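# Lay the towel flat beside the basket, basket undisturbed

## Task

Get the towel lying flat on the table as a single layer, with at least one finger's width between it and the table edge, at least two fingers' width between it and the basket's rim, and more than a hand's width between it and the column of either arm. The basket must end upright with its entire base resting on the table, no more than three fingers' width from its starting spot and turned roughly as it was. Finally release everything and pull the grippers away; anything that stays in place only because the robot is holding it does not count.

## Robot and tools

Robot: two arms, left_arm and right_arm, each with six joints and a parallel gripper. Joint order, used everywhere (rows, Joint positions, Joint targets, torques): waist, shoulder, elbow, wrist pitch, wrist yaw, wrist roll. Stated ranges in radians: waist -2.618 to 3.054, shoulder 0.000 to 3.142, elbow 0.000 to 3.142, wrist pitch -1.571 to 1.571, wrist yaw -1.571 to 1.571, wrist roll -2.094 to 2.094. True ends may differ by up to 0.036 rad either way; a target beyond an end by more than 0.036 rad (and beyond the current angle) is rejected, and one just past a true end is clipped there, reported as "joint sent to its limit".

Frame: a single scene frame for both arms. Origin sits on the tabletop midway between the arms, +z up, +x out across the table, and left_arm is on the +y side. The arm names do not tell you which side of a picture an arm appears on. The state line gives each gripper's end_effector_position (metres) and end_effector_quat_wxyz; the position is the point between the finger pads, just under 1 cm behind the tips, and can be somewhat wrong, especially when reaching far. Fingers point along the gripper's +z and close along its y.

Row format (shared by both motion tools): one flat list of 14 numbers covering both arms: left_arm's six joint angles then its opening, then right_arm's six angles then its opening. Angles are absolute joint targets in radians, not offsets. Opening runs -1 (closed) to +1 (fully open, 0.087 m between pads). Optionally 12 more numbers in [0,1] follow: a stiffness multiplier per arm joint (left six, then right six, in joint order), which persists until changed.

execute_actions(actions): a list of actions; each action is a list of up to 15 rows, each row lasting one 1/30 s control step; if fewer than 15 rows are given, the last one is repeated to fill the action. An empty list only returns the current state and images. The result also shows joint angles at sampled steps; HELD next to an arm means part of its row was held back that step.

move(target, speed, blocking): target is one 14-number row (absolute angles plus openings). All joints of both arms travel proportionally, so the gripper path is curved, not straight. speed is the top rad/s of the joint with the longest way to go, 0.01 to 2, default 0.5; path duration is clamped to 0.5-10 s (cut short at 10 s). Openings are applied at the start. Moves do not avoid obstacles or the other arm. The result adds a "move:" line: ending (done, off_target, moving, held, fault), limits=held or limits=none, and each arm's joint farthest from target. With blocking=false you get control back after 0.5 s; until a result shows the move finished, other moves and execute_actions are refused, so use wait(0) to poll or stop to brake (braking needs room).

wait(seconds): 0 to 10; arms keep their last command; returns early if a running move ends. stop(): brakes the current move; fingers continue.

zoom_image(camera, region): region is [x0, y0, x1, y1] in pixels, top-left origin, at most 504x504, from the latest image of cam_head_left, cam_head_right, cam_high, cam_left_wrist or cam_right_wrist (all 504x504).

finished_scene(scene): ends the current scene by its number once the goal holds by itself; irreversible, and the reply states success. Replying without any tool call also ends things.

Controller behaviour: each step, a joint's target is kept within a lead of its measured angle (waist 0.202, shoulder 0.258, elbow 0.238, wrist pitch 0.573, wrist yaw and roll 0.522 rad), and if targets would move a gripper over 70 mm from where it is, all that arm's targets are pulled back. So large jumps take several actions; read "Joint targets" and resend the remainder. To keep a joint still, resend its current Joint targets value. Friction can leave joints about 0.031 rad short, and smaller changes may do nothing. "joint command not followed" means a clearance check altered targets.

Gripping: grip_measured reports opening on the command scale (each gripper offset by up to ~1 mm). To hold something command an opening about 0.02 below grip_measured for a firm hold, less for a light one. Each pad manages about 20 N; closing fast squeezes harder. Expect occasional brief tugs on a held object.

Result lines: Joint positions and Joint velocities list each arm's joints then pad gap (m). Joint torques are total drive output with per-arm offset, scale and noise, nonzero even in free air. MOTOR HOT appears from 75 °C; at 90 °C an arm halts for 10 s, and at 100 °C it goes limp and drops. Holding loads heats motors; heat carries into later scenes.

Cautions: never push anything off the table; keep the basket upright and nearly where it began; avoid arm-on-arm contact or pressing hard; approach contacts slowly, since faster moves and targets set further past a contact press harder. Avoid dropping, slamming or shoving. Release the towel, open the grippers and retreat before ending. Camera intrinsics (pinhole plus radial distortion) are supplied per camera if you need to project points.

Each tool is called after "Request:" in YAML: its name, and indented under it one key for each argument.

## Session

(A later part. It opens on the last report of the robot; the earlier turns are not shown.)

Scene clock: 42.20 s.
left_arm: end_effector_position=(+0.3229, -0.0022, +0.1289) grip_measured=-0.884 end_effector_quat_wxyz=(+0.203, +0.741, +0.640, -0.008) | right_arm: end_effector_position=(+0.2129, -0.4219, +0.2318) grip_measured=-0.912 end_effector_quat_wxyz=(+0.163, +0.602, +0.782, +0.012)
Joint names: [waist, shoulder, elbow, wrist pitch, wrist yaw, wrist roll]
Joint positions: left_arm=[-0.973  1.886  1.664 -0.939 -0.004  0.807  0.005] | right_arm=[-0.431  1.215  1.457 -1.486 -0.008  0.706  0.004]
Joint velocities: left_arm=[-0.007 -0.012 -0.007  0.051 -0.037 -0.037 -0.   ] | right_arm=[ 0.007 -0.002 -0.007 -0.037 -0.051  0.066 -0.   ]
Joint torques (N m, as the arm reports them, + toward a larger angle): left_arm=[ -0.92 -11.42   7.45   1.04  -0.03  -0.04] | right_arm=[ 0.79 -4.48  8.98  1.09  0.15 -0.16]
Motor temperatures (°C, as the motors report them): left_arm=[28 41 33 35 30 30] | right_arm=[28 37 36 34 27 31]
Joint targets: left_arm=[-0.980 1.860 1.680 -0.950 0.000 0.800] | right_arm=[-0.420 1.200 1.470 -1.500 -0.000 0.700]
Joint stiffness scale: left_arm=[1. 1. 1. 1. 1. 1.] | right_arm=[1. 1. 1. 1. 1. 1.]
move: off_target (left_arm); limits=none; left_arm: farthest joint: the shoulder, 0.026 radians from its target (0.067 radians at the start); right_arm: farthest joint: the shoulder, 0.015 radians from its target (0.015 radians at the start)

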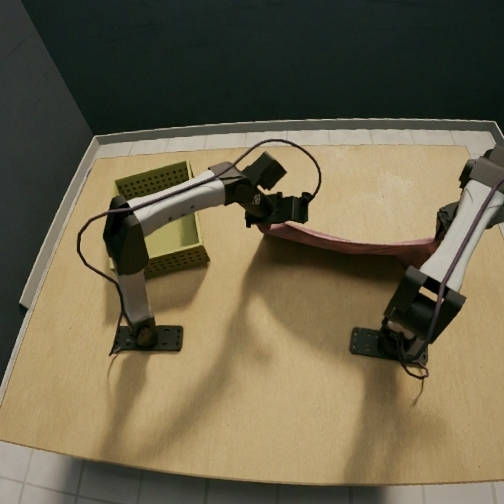

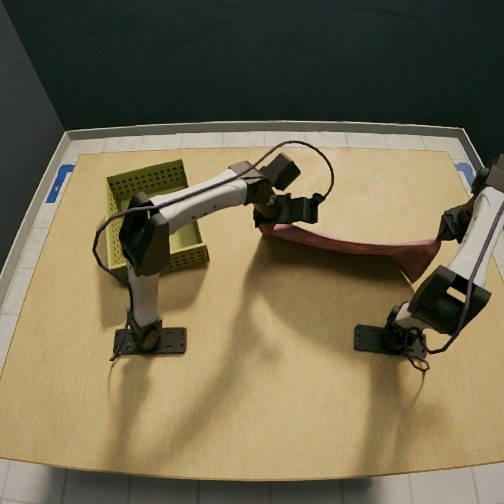

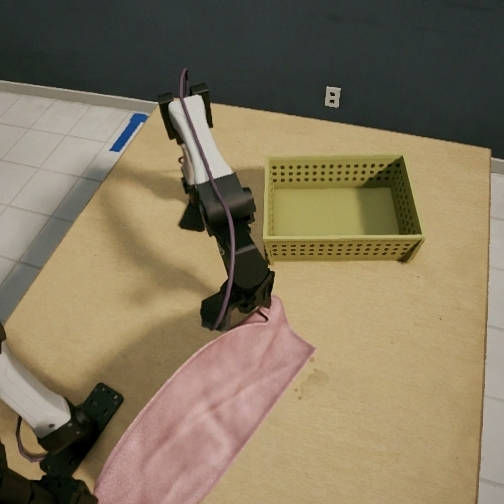

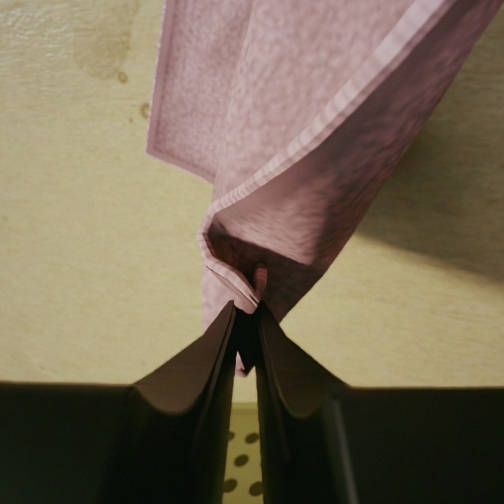

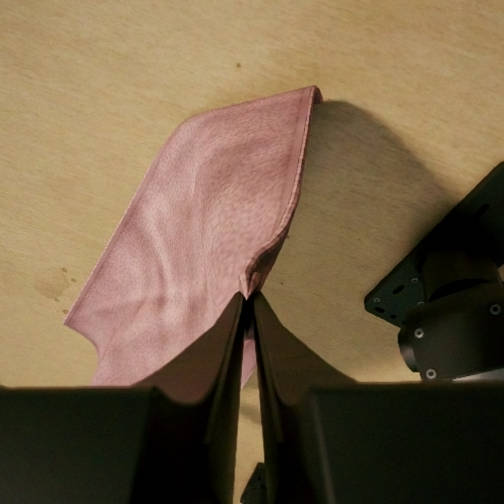

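Request:
move:
  target: [-0.79,2.05,2.38,-1.1,0,0.8,-1,-0.17,1.81,1.96,-1.13,0,1.0,-1]

Scene clock: 45.17 s.
left_arm: end_effector_position=(+0.4357, -0.0032, +0.2887) grip_measured=-0.884 end_effector_quat_wxyz=(+0.387, +0.642, +0.662, +0.016) | right_arm: end_effector_position=(+0.4471, -0.4447, +0.2467) grip_measured=-0.912 end_effector_quat_wxyz=(+0.273, +0.596, +0.750, +0.094)
Joint names: [waist, shoulder, elbow, wrist pitch, wrist yaw, wrist roll]
Joint positions: left_arm=[-0.798  2.036  2.358 -1.096 -0.004  0.807  0.005] | right_arm=[-0.177  1.792  1.943 -1.135 -0.008  0.992  0.004]
Joint velocities: left_arm=[ 0.012 -0.012 -0.007  0.066  0.007  0.007 -0.   ] | right_arm=[-0.012 -0.002  0.002 -0.007  0.037 -0.022 -0.001]
Joint torques (N m, as the arm reports them, + toward a larger angle): left_arm=[ 0.38 -9.1   7.29  1.59 -0.03 -0.06] | right_arm=[ 0.46 -8.74 10.24  1.81  0.16 -0.06]
Motor temperatures (°C, as the motors report them): left_arm=[28 41 33 35 30 30] | right_arm=[28 37 37 34 27 31]
Joint targets: left_arm=[-0.790 2.050 2.380 -1.100 -0.000 0.800] | right_arm=[-0.170 1.810 1.960 -1.130 0.000 1.000]
Joint stiffness scale: left_arm=[1. 1. 1. 1. 1. 1.] | right_arm=[1. 1. 1. 1. 1. 1.]
move: off_target (left_arm); limits=none; left_arm: farthest joint: the elbow, 0.022 radians from its target (0.716 radians at the start); right_arm: farthest joint: the shoulder, 0.018 radians from its target (0.595 radians at the start)

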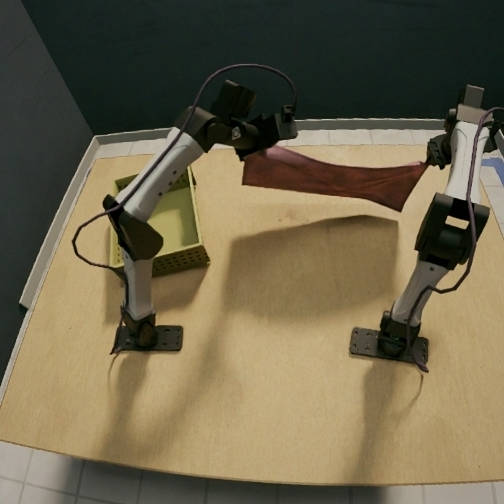

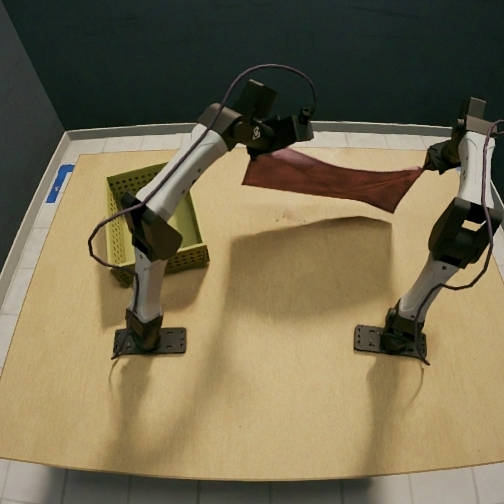

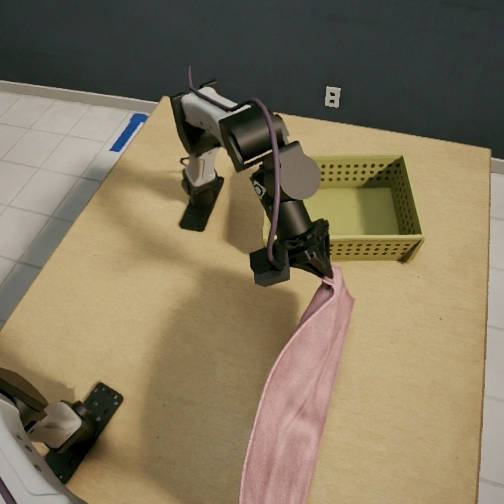

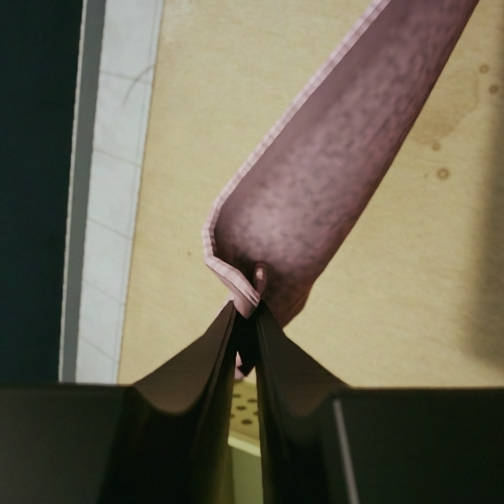

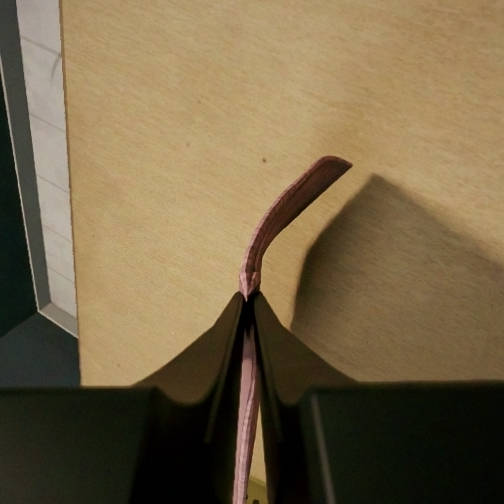

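Better. Draw right back and down.

Request:
move:
  target: [-0.85,1.93,2.12,-1.1,0,0.8,-1,-0.3,1.53,1.52,-1.18,0,0.9,-1]

Scene clock: 46.83 s.
left_arm: end_effector_position=(+0.3974, +0.0009, +0.2414) grip_measured=-0.884 end_effector_quat_wxyz=(+0.316, +0.677, +0.665, +0.005) | right_arm: end_effector_position=(+0.3421, -0.4473, +0.1969) grip_measured=-0.912 end_effector_quat_wxyz=(+0.191, +0.619, +0.760, +0.047)
Joint names: [waist, shoulder, elbow, wrist pitch, wrist yaw, wrist roll]
Joint positions: left_arm=[-0.844  1.961  2.132 -1.1   -0.002  0.807  0.005] | right_arm=[-0.288  1.545  1.542 -1.172 -0.008  0.906  0.004]
Joint velocities: left_arm=[ 0.007  0.002 -0.007 -0.022  0.007 -0.037  0.   ] | right_arm=[-0.007 -0.002 -0.017  0.022 -0.007  0.022 -0.   ]
Joint torques (N m, as the arm reports them, + toward a larger angle): left_arm=[ -0.77 -12.18   5.1    1.42  -0.04  -0.05] | right_arm=[-1.14 -8.68  6.7   1.27  0.15 -0.16]
Motor temperatures (°C, as the motors report them): left_arm=[28 41 33 35 30 30] | right_arm=[28 37 37 34 27 31]
Joint targets: left_arm=[-0.850 1.930 2.120 -1.100 0.000 0.800] | right_arm=[-0.300 1.530 1.520 -1.180 0.000 0.900]
Joint stiffness scale: left_arm=[1. 1. 1. 1. 1. 1.] | right_arm=[1. 1. 1. 1. 1. 1.]
move: off_target (left_arm, right_arm); limits=none; left_arm: farthest joint: the shoulder, 0.031 radians from its target (0.106 radians at the start); right_arm: farthest joint: the elbow, 0.022 radians from its target (0.423 radians at the start)

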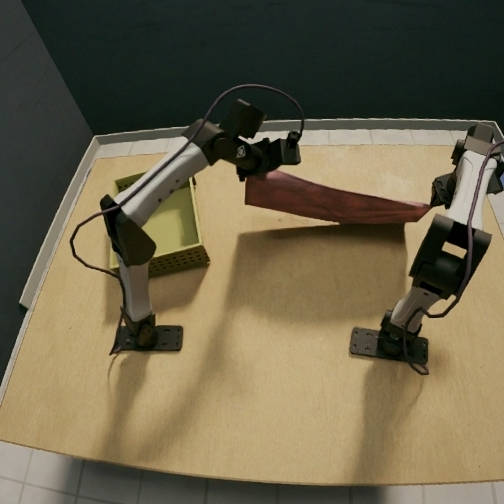

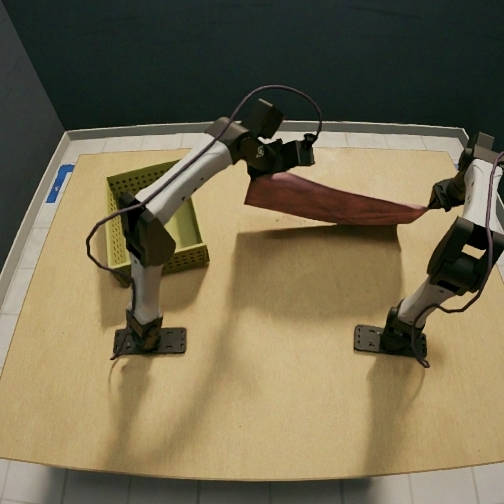

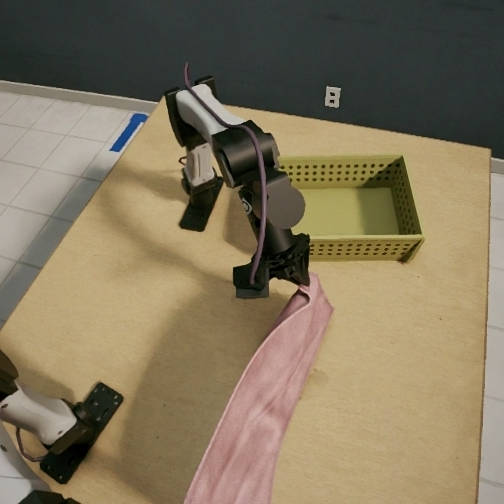

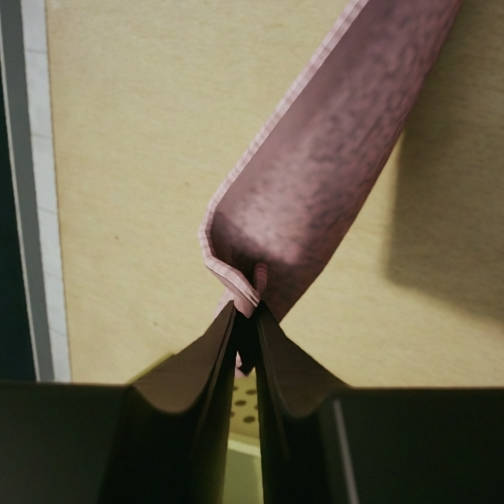

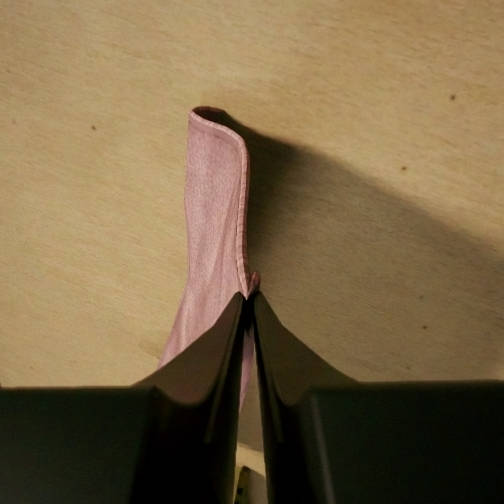

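Request:
move:
  target: [-0.96,1.82,1.8,-1.05,0,0.8,-1,-0.45,1.33,1.27,-1.2,0,0.9,-1]
  speed: 0.3

Scene clock: 48.70 s.
left_arm: end_effector_position=(+0.3273, +0.0021, +0.1834) grip_measured=-0.884 end_effector_quat_wxyz=(+0.233, +0.731, +0.642, -0.011) | right_arm: end_effector_position=(+0.2661, -0.4534, +0.1729) grip_measured=-0.912 end_effector_quat_wxyz=(+0.158, +0.679, +0.717, +0.027)
Joint names: [waist, shoulder, elbow, wrist pitch, wrist yaw, wrist roll]
Joint positions: left_arm=[-0.956  1.848  1.813 -1.065  0.002  0.806  0.005] | right_arm=[-0.436  1.345  1.292 -1.196 -0.008  0.905  0.004]
Joint velocities: left_arm=[-0.027 -0.002  0.027 -0.007 -0.022 -0.095  0.   ] | right_arm=[-0.012  0.002  0.017  0.051  0.007 -0.037 -0.001]
Joint torques (N m, as the arm reports them, + toward a larger angle): left_arm=[ -0.74 -11.22   5.21   1.37  -0.08  -0.05] | right_arm=[-1.24 -6.6   6.69  1.17  0.16 -0.17]
Motor temperatures (°C, as the motors report them): left_arm=[28 41 33 35 30 30] | right_arm=[28 37 37 34 27 31]
Joint targets: left_arm=[-0.960 1.820 1.800 -1.050 0.000 0.800] | right_arm=[-0.450 1.330 1.270 -1.200 0.000 0.900]
Joint stiffness scale: left_arm=[1. 1. 1. 1. 1. 1.] | right_arm=[1. 1. 1. 1. 1. 1.]
move: off_target (left_arm, right_arm); limits=none; left_arm: farthest joint: the shoulder, 0.028 radians from its target (0.141 radians at the start); right_arm: farthest joint: the elbow, 0.022 radians from its target (0.272 radians at the start)

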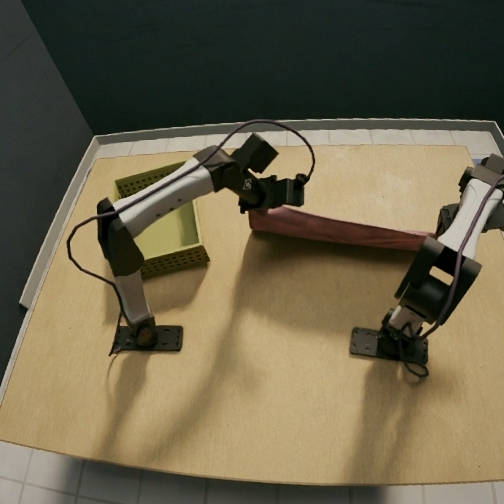

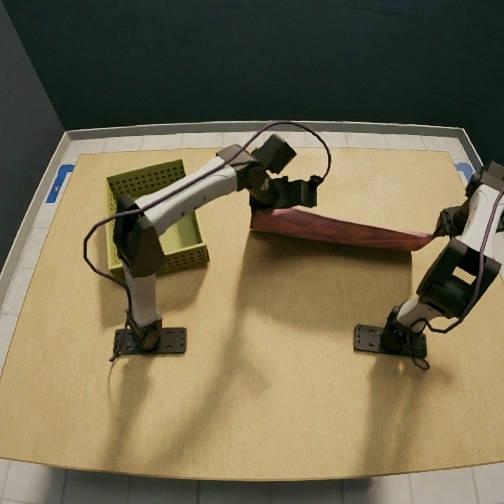

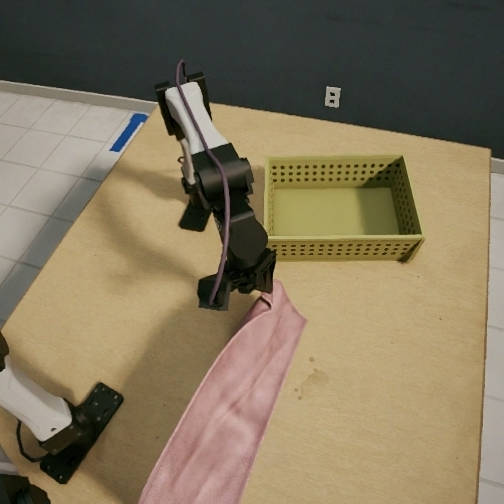

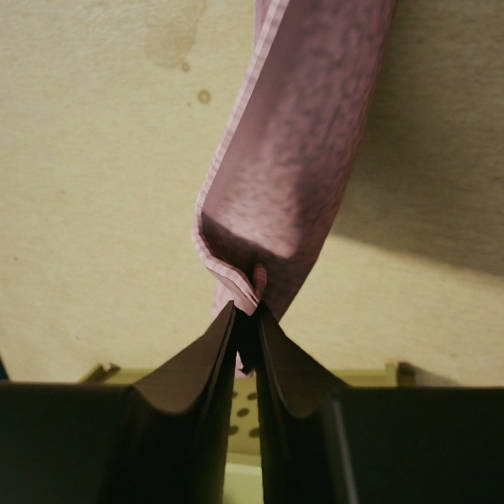

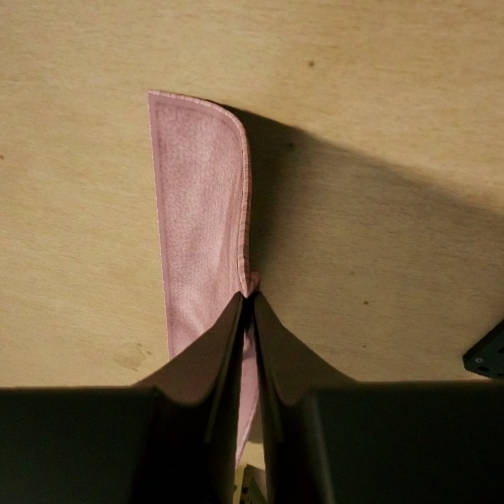

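Request:
move:
  target: [-1.21,1.866,1.30,-0.85,0,0.8,-1,-0.72,1.09,0.6,-0.92,0,0.65,-1]
  speed: 0.4

Request:
move:
  target: [-1.21,1.866,1.30,-0.85,0,0.8,0,-0.72,1.09,0.6,-0.92,0,0.65,0]

Request:
move:
  target: [-1.1,1.1,1.1,-1.0,0,0,0,-0.9,0.8,0.9,-1.1,0,0,0]
  speed: 0.8

Scene clock: 51.97 s.
left_arm: end_effector_position=(+0.2080, +0.0135, +0.0411) grip_measured=-0.884 end_effector_quat_wxyz=(+0.079, +0.824, +0.560, -0.015) | right_arm: end_effector_position=(+0.1481, -0.4307, +0.0363) grip_measured=-0.912 end_effector_quat_wxyz=(+0.076, +0.694, +0.716, -0.005)
Joint names: [waist, shoulder, elbow, wrist pitch, wrist yaw, wrist roll]
Joint positions: left_arm=[-1.204  1.855  1.313 -0.868  0.002  0.806  0.005] | right_arm=[-0.708  1.108  0.619 -0.929 -0.008  0.656  0.004]
Joint velocities: left_arm=[ 0.012 -0.002 -0.012 -0.051  0.022  0.022 -0.001] | right_arm=[ 0.012  0.007 -0.012  0.051 -0.037 -0.022 -0.001]
Joint torques (N m, as the arm reports them, + toward a larger angle): left_arm=[-0.9  -7.86  4.75  0.91 -0.09 -0.01] | right_arm=[-1.1  -4.11  6.58  0.96  0.14 -0.16]
Motor temperatures (°C, as the motors report them): left_arm=[28 41 33 35 30 30] | right_arm=[28 37 37 34 27 31]
Joint targets: left_arm=[-1.210 1.866 1.300 -0.850 0.000 0.800] | right_arm=[-0.720 1.090 0.600 -0.920 -0.000 0.650]
Joint stiffness scale: left_arm=[1. 1. 1. 1. 1. 1.] | right_arm=[1. 1. 1. 1. 1. 1.]
move: done; limits=none; left_arm: farthest joint: the wrist pitch, 0.018 radians from its target (0.215 radians at the start); right_arm: farthest joint: the elbow, 0.019 radians from its target (0.692 radians at the start)

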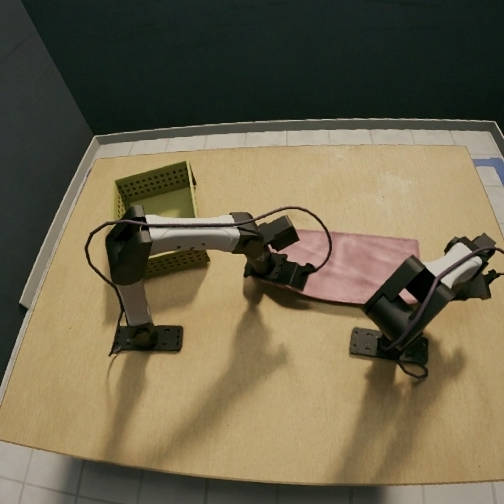

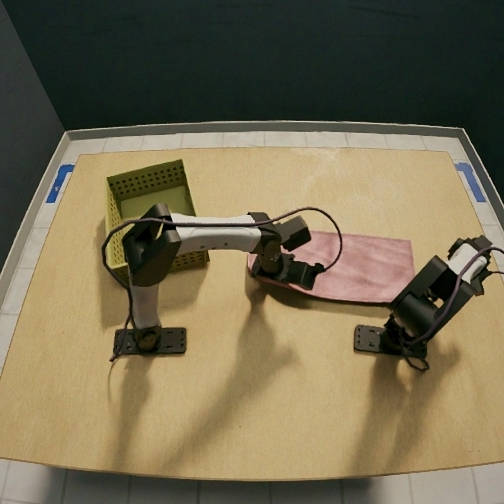

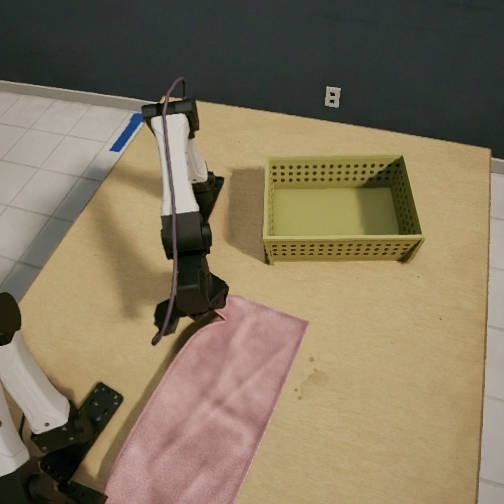

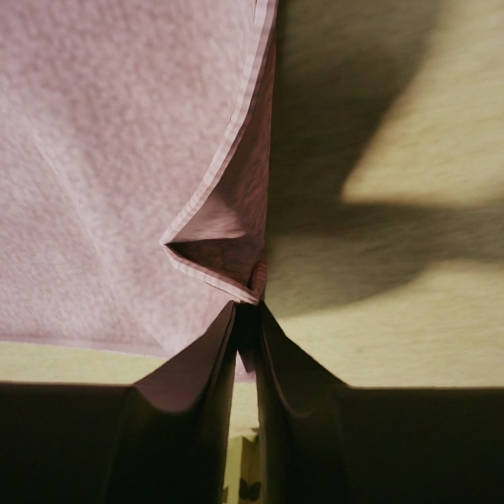

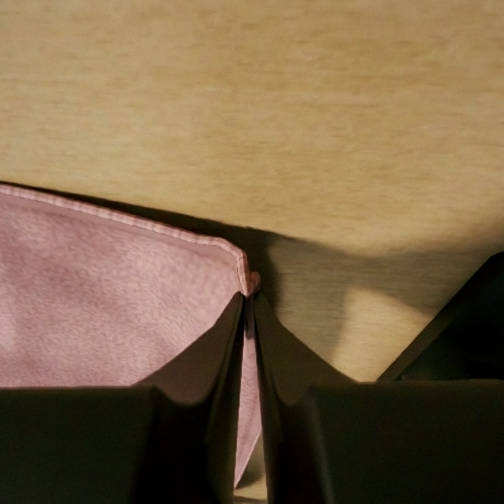

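Scene clock: 52.67 s.
left_arm: end_effector_position=(+0.2080, +0.0135, +0.0411) grip_measured=+0.000 end_effector_quat_wxyz=(+0.079, +0.824, +0.560, -0.015) | right_arm: end_effector_position=(+0.1489, -0.4315, +0.0363) grip_measured=+0.000 end_effector_quat_wxyz=(+0.078, +0.693, +0.716, -0.005)
Joint names: [waist, shoulder, elbow, wrist pitch, wrist yaw, wrist roll]
Joint positions: left_arm=[-1.204  1.855  1.313 -0.868  0.002  0.806  0.044] | right_arm=[-0.708  1.108  0.619 -0.925 -0.008  0.656  0.044]
Joint velocities: left_arm=[-0.002 -0.002 -0.022 -0.051  0.022  0.022 -0.001] | right_arm=[ 0.002  0.007  0.002 -0.022  0.066 -0.066 -0.001]
Joint torques (N m, as the arm reports them, + toward a larger angle): left_arm=[-0.8  -7.81  4.78  0.9  -0.07 -0.03] | right_arm=[-1.1  -4.11  6.57  0.93  0.15 -0.15]
Motor temperatures (°C, as the motors report them): left_arm=[28 41 33 35 30 30] | right_arm=[28 37 37 34 27 31]
Joint targets: left_arm=[-1.210 1.866 1.300 -0.850 0.000 0.800] | right_arm=[-0.720 1.090 0.600 -0.920 -0.000 0.650]
Joint stiffness scale: left_arm=[1. 1. 1. 1. 1. 1.] | right_arm=[1. 1. 1. 1. 1. 1.]
move: done; limits=none; left_arm: farthest joint: the wrist pitch, 0.018 radians from its target (0.018 radians at the start); right_arm: farthest joint: the elbow, 0.019 radians from its target (0.019 radians at the start)

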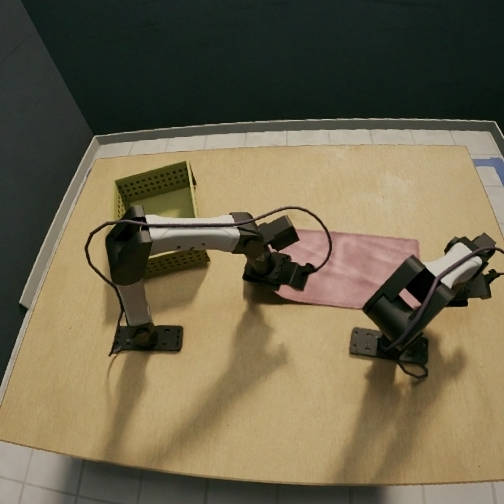

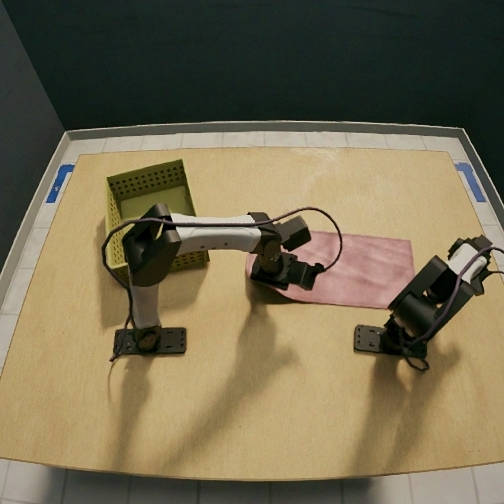

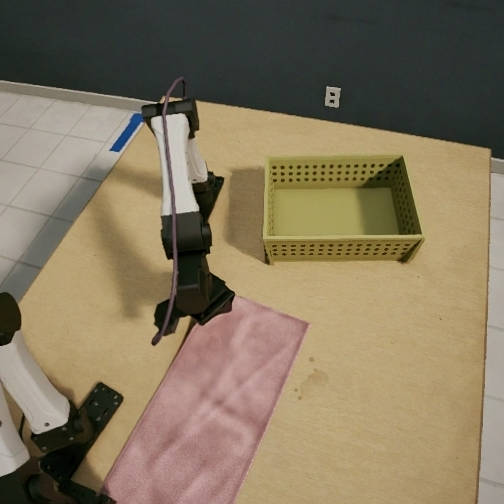

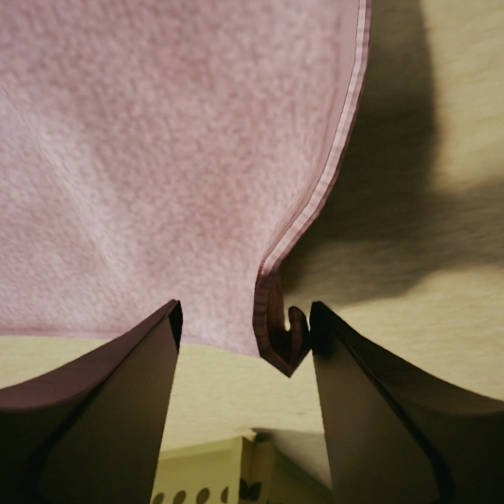

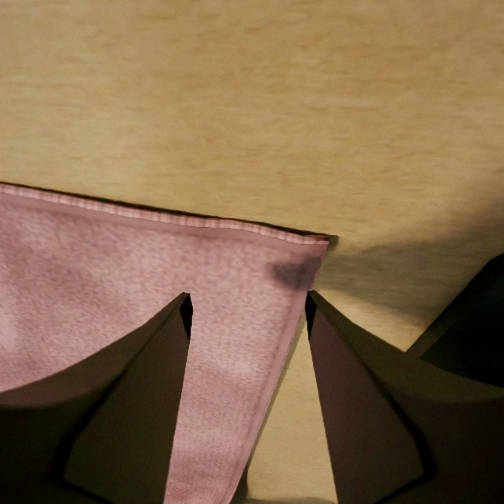

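Scene clock: 54.57 s.
left_arm: end_effector_position=(+0.1615, +0.1000, +0.1786) grip_measured=+0.000 end_effector_quat_wxyz=(+0.246, +0.483, +0.828, -0.142) | right_arm: end_effector_position=(+0.1187, -0.4846, +0.1515) grip_measured=+0.000 end_effector_quat_wxyz=(+0.244, +0.488, +0.827, -0.138)
Joint names: [waist, shoulder, elbow, wrist pitch, wrist yaw, wrist roll]
Joint positions: left_arm=[-1.11   1.113  1.113 -0.994  0.002  0.008  0.044] | right_arm=[-0.888  0.814  0.892 -1.081 -0.008  0.006  0.044]
Joint velocities: left_arm=[-0.017 -0.007 -0.022  0.051  0.037 -0.037  0.001] | right_arm=[-0.002 -0.007  0.017  0.037  0.007  0.007 -0.   ]
Joint torques (N m, as the arm reports them, + toward a larger angle): left_arm=[ 0.52 -3.85  5.38  1.31 -0.12 -0.01] | right_arm=[-1.11 -1.69  9.65  1.52  0.1  -0.17]
Motor temperatures (°C, as the motors report them): left_arm=[28 41 33 35 30 30] | right_arm=[28 37 37 34 27 31]
Joint targets: left_arm=[-1.100 1.100 1.100 -1.000 -0.000 0.000] | right_arm=[-0.900 0.800 0.900 -1.100 0.000 -0.000]
Joint stiffness scale: left_arm=[1. 1. 1. 1. 1. 1.] | right_arm=[1. 1. 1. 1. 1. 1.]
move: done; limits=none; left_arm: farthest joint: the shoulder, 0.013 radians from its target (0.755 radians at the start); right_arm: farthest joint: the wrist pitch, 0.019 radians from its target (0.175 radians at the start)

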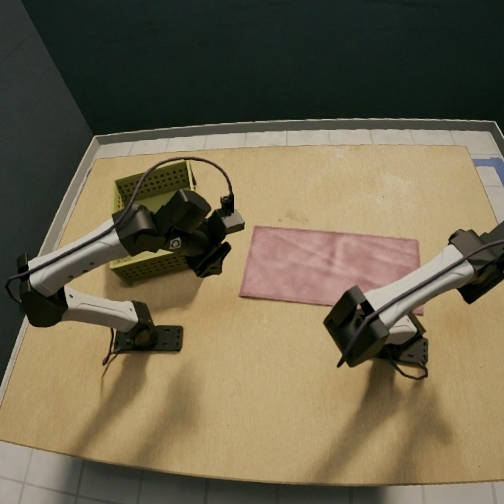

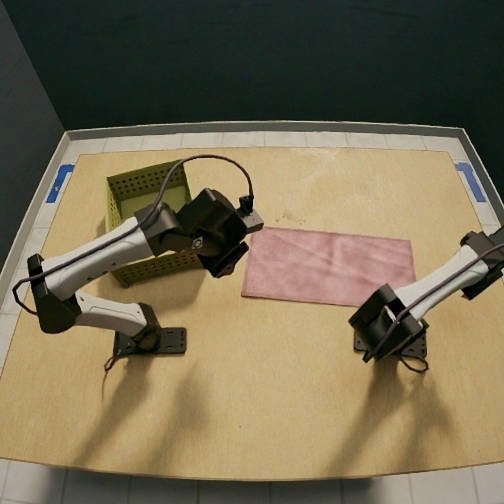

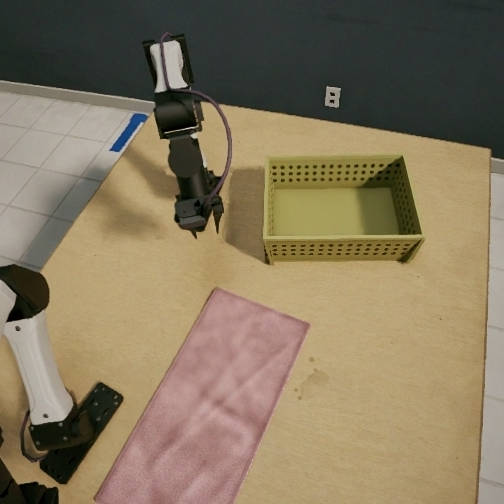

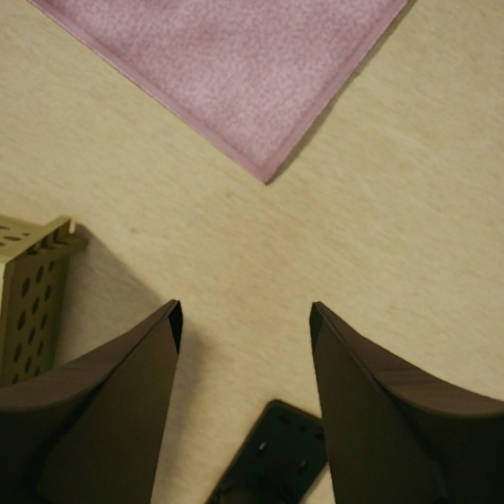

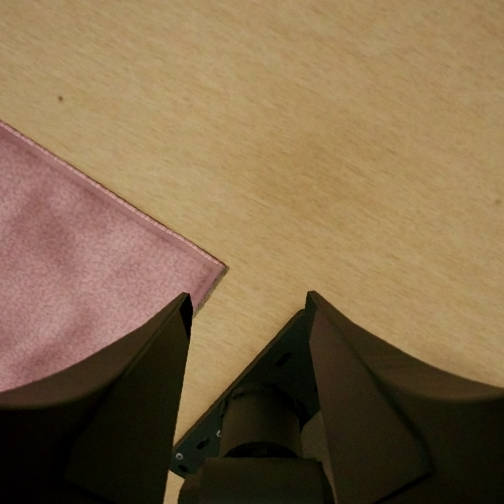

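Request:
move:
  target: [-0.82,2.15,1.81,-0.83,0,0,-1,-0.134,1.7,1.16,-0.73,0,0,-1]
  speed: 0.8

Request:
move:
  target: [-0.82,2.29,1.81,-0.83,0,0,-1,-0.134,1.86,1.16,-0.73,0,0,-1]
  speed: 0.2

Scene clock: 57.43 s.
left_arm: end_effector_position=(+0.3715, -0.0030, +0.0529) grip_measured=-1.000 end_effector_quat_wxyz=(+0.162, +0.369, +0.913, -0.065) | right_arm: end_effector_position=(+0.3393, -0.4296, +0.0504) grip_measured=-0.994 end_effector_quat_wxyz=(+0.147, +0.157, +0.976, -0.020)
Joint names: [waist, shoulder, elbow, wrist pitch, wrist yaw, wrist roll]
Joint positions: left_arm=[-0.823  2.155  1.787 -0.852  0.002  0.007  0.   ] | right_arm=[-0.14   1.684  1.143 -0.733 -0.005  0.005  0.   ]
Joint velocities: left_arm=[ 0.007 -0.002 -0.012  0.007  0.007  0.037  0.   ] | right_arm=[ 0.002  0.012 -0.012 -0.095 -0.007 -0.051 -0.   ]
Joint torques (N m, as the arm reports them, + toward a larger angle): left_arm=[  0.01 -11.92   7.82   1.27  -0.14  -0.02] | right_arm=[ 0.35 -7.57 10.07  1.24  0.08 -0.15]
Motor temperatures (°C, as the motors report them): left_arm=[28 41 33 35 30 30] | right_arm=[28 36 37 34 27 31]
Joint targets: left_arm=[-0.820 2.150 1.810 -0.830 0.000 -0.000] | right_arm=[-0.134 1.700 1.160 -0.730 -0.000 -0.000]
Joint stiffness scale: left_arm=[1. 1. 1. 1. 1. 1.] | right_arm=[1. 1. 1. 1. 1. 1.]
move: off_target (left_arm); limits=none; left_arm: farthest joint: the elbow, 0.023 radians from its target (0.697 radians at the start); right_arm: farthest joint: the elbow, 0.017 radians from its target (0.268 radians at the start)

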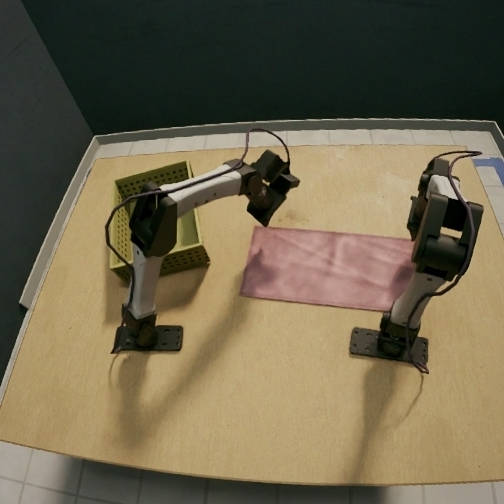

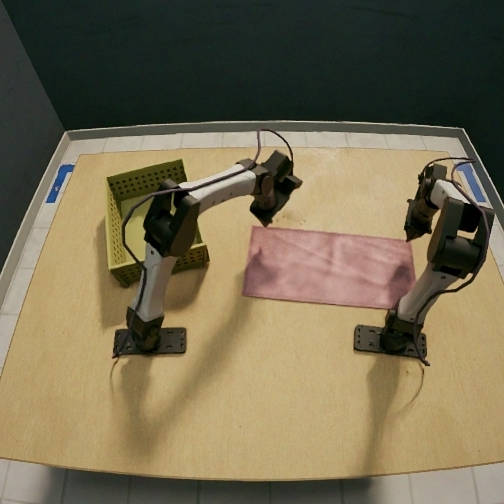

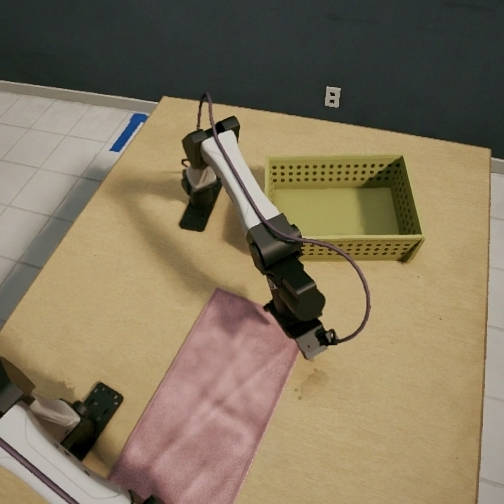

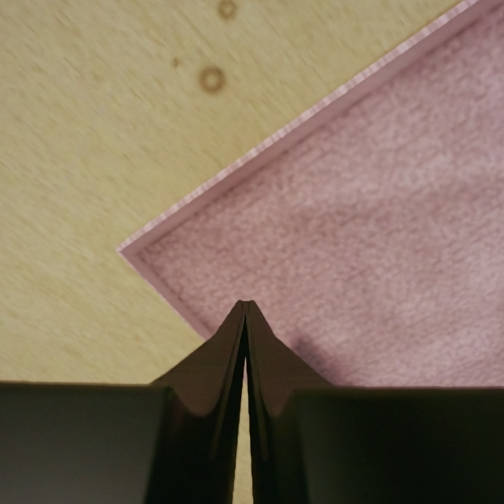

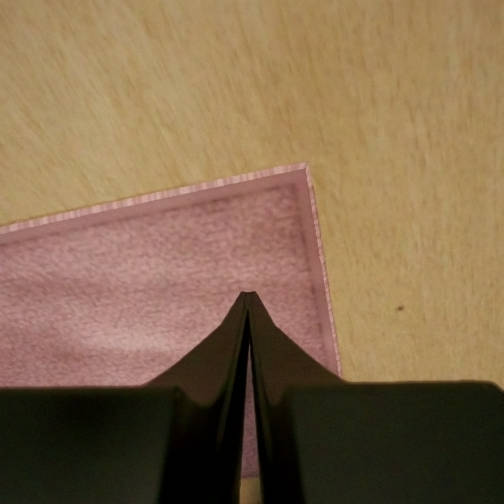

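Scene clock: 58.60 s.
left_arm: end_effector_position=(+0.3671, +0.0012, +0.0078) grip_measured=-1.000 end_effector_quat_wxyz=(+0.117, +0.372, +0.920, -0.048) | right_arm: end_effector_position=(+0.3318, -0.4272, +0.0120) grip_measured=-0.994 end_effector_quat_wxyz=(+0.084, +0.159, +0.984, -0.010)
Joint names: [waist, shoulder, elbow, wrist pitch, wrist yaw, wrist roll]
Joint positions: left_arm=[-0.823  2.263  1.795 -0.85   0.002  0.007  0.   ] | right_arm=[-0.14   1.821  1.155 -0.735 -0.005  0.005  0.   ]
Joint velocities: left_arm=[ 0.007  0.017 -0.007  0.095 -0.051 -0.066  0.   ] | right_arm=[ 0.002  0.002  0.007  0.007  0.007  0.066 -0.002]
Joint torques (N m, as the arm reports them, + toward a larger angle): left_arm=[  0.04 -10.11   7.19   1.11  -0.14  -0.02] | right_arm=[ 0.36 -6.73  8.61  0.98  0.08 -0.14]
Motor temperatures (°C, as the motors report them): left_arm=[28 41 33 35 30 30] | right_arm=[28 36 37 34 27 31]
Joint targets: left_arm=[-0.820 2.290 1.810 -0.830 0.000 0.000] | right_arm=[-0.134 1.860 1.160 -0.730 0.000 0.000]
Joint stiffness scale: left_arm=[1. 1. 1. 1. 1. 1.] | right_arm=[1. 1. 1. 1. 1. 1.]
move: off_target (left_arm, right_arm); limits=none; left_arm: farthest joint: the shoulder, 0.027 radians from its target (0.135 radians at the start); right_arm: farthest joint: the shoulder, 0.039 radians from its target (0.176 radians at the start)

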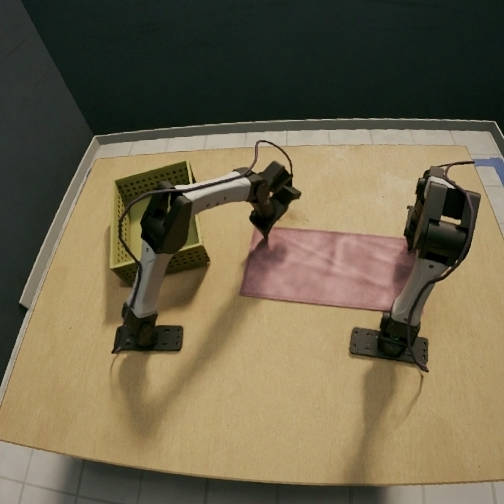

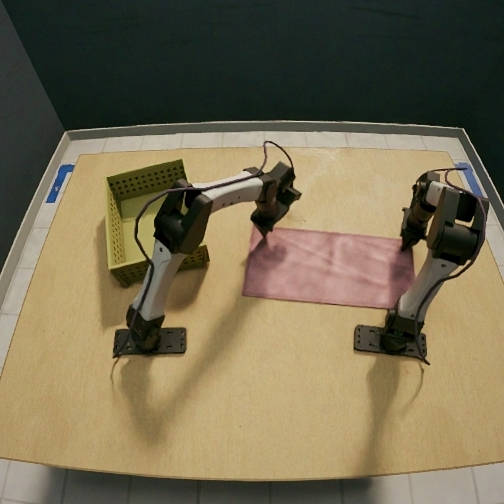

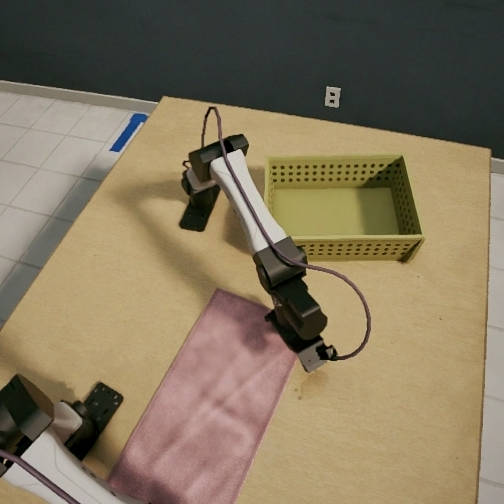

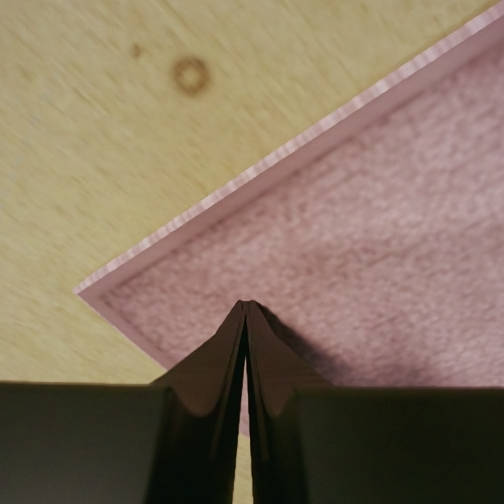

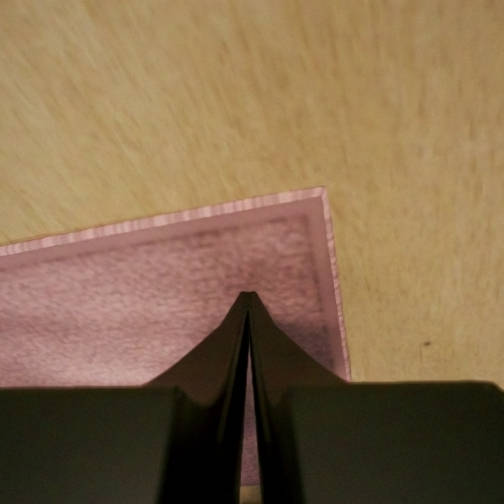

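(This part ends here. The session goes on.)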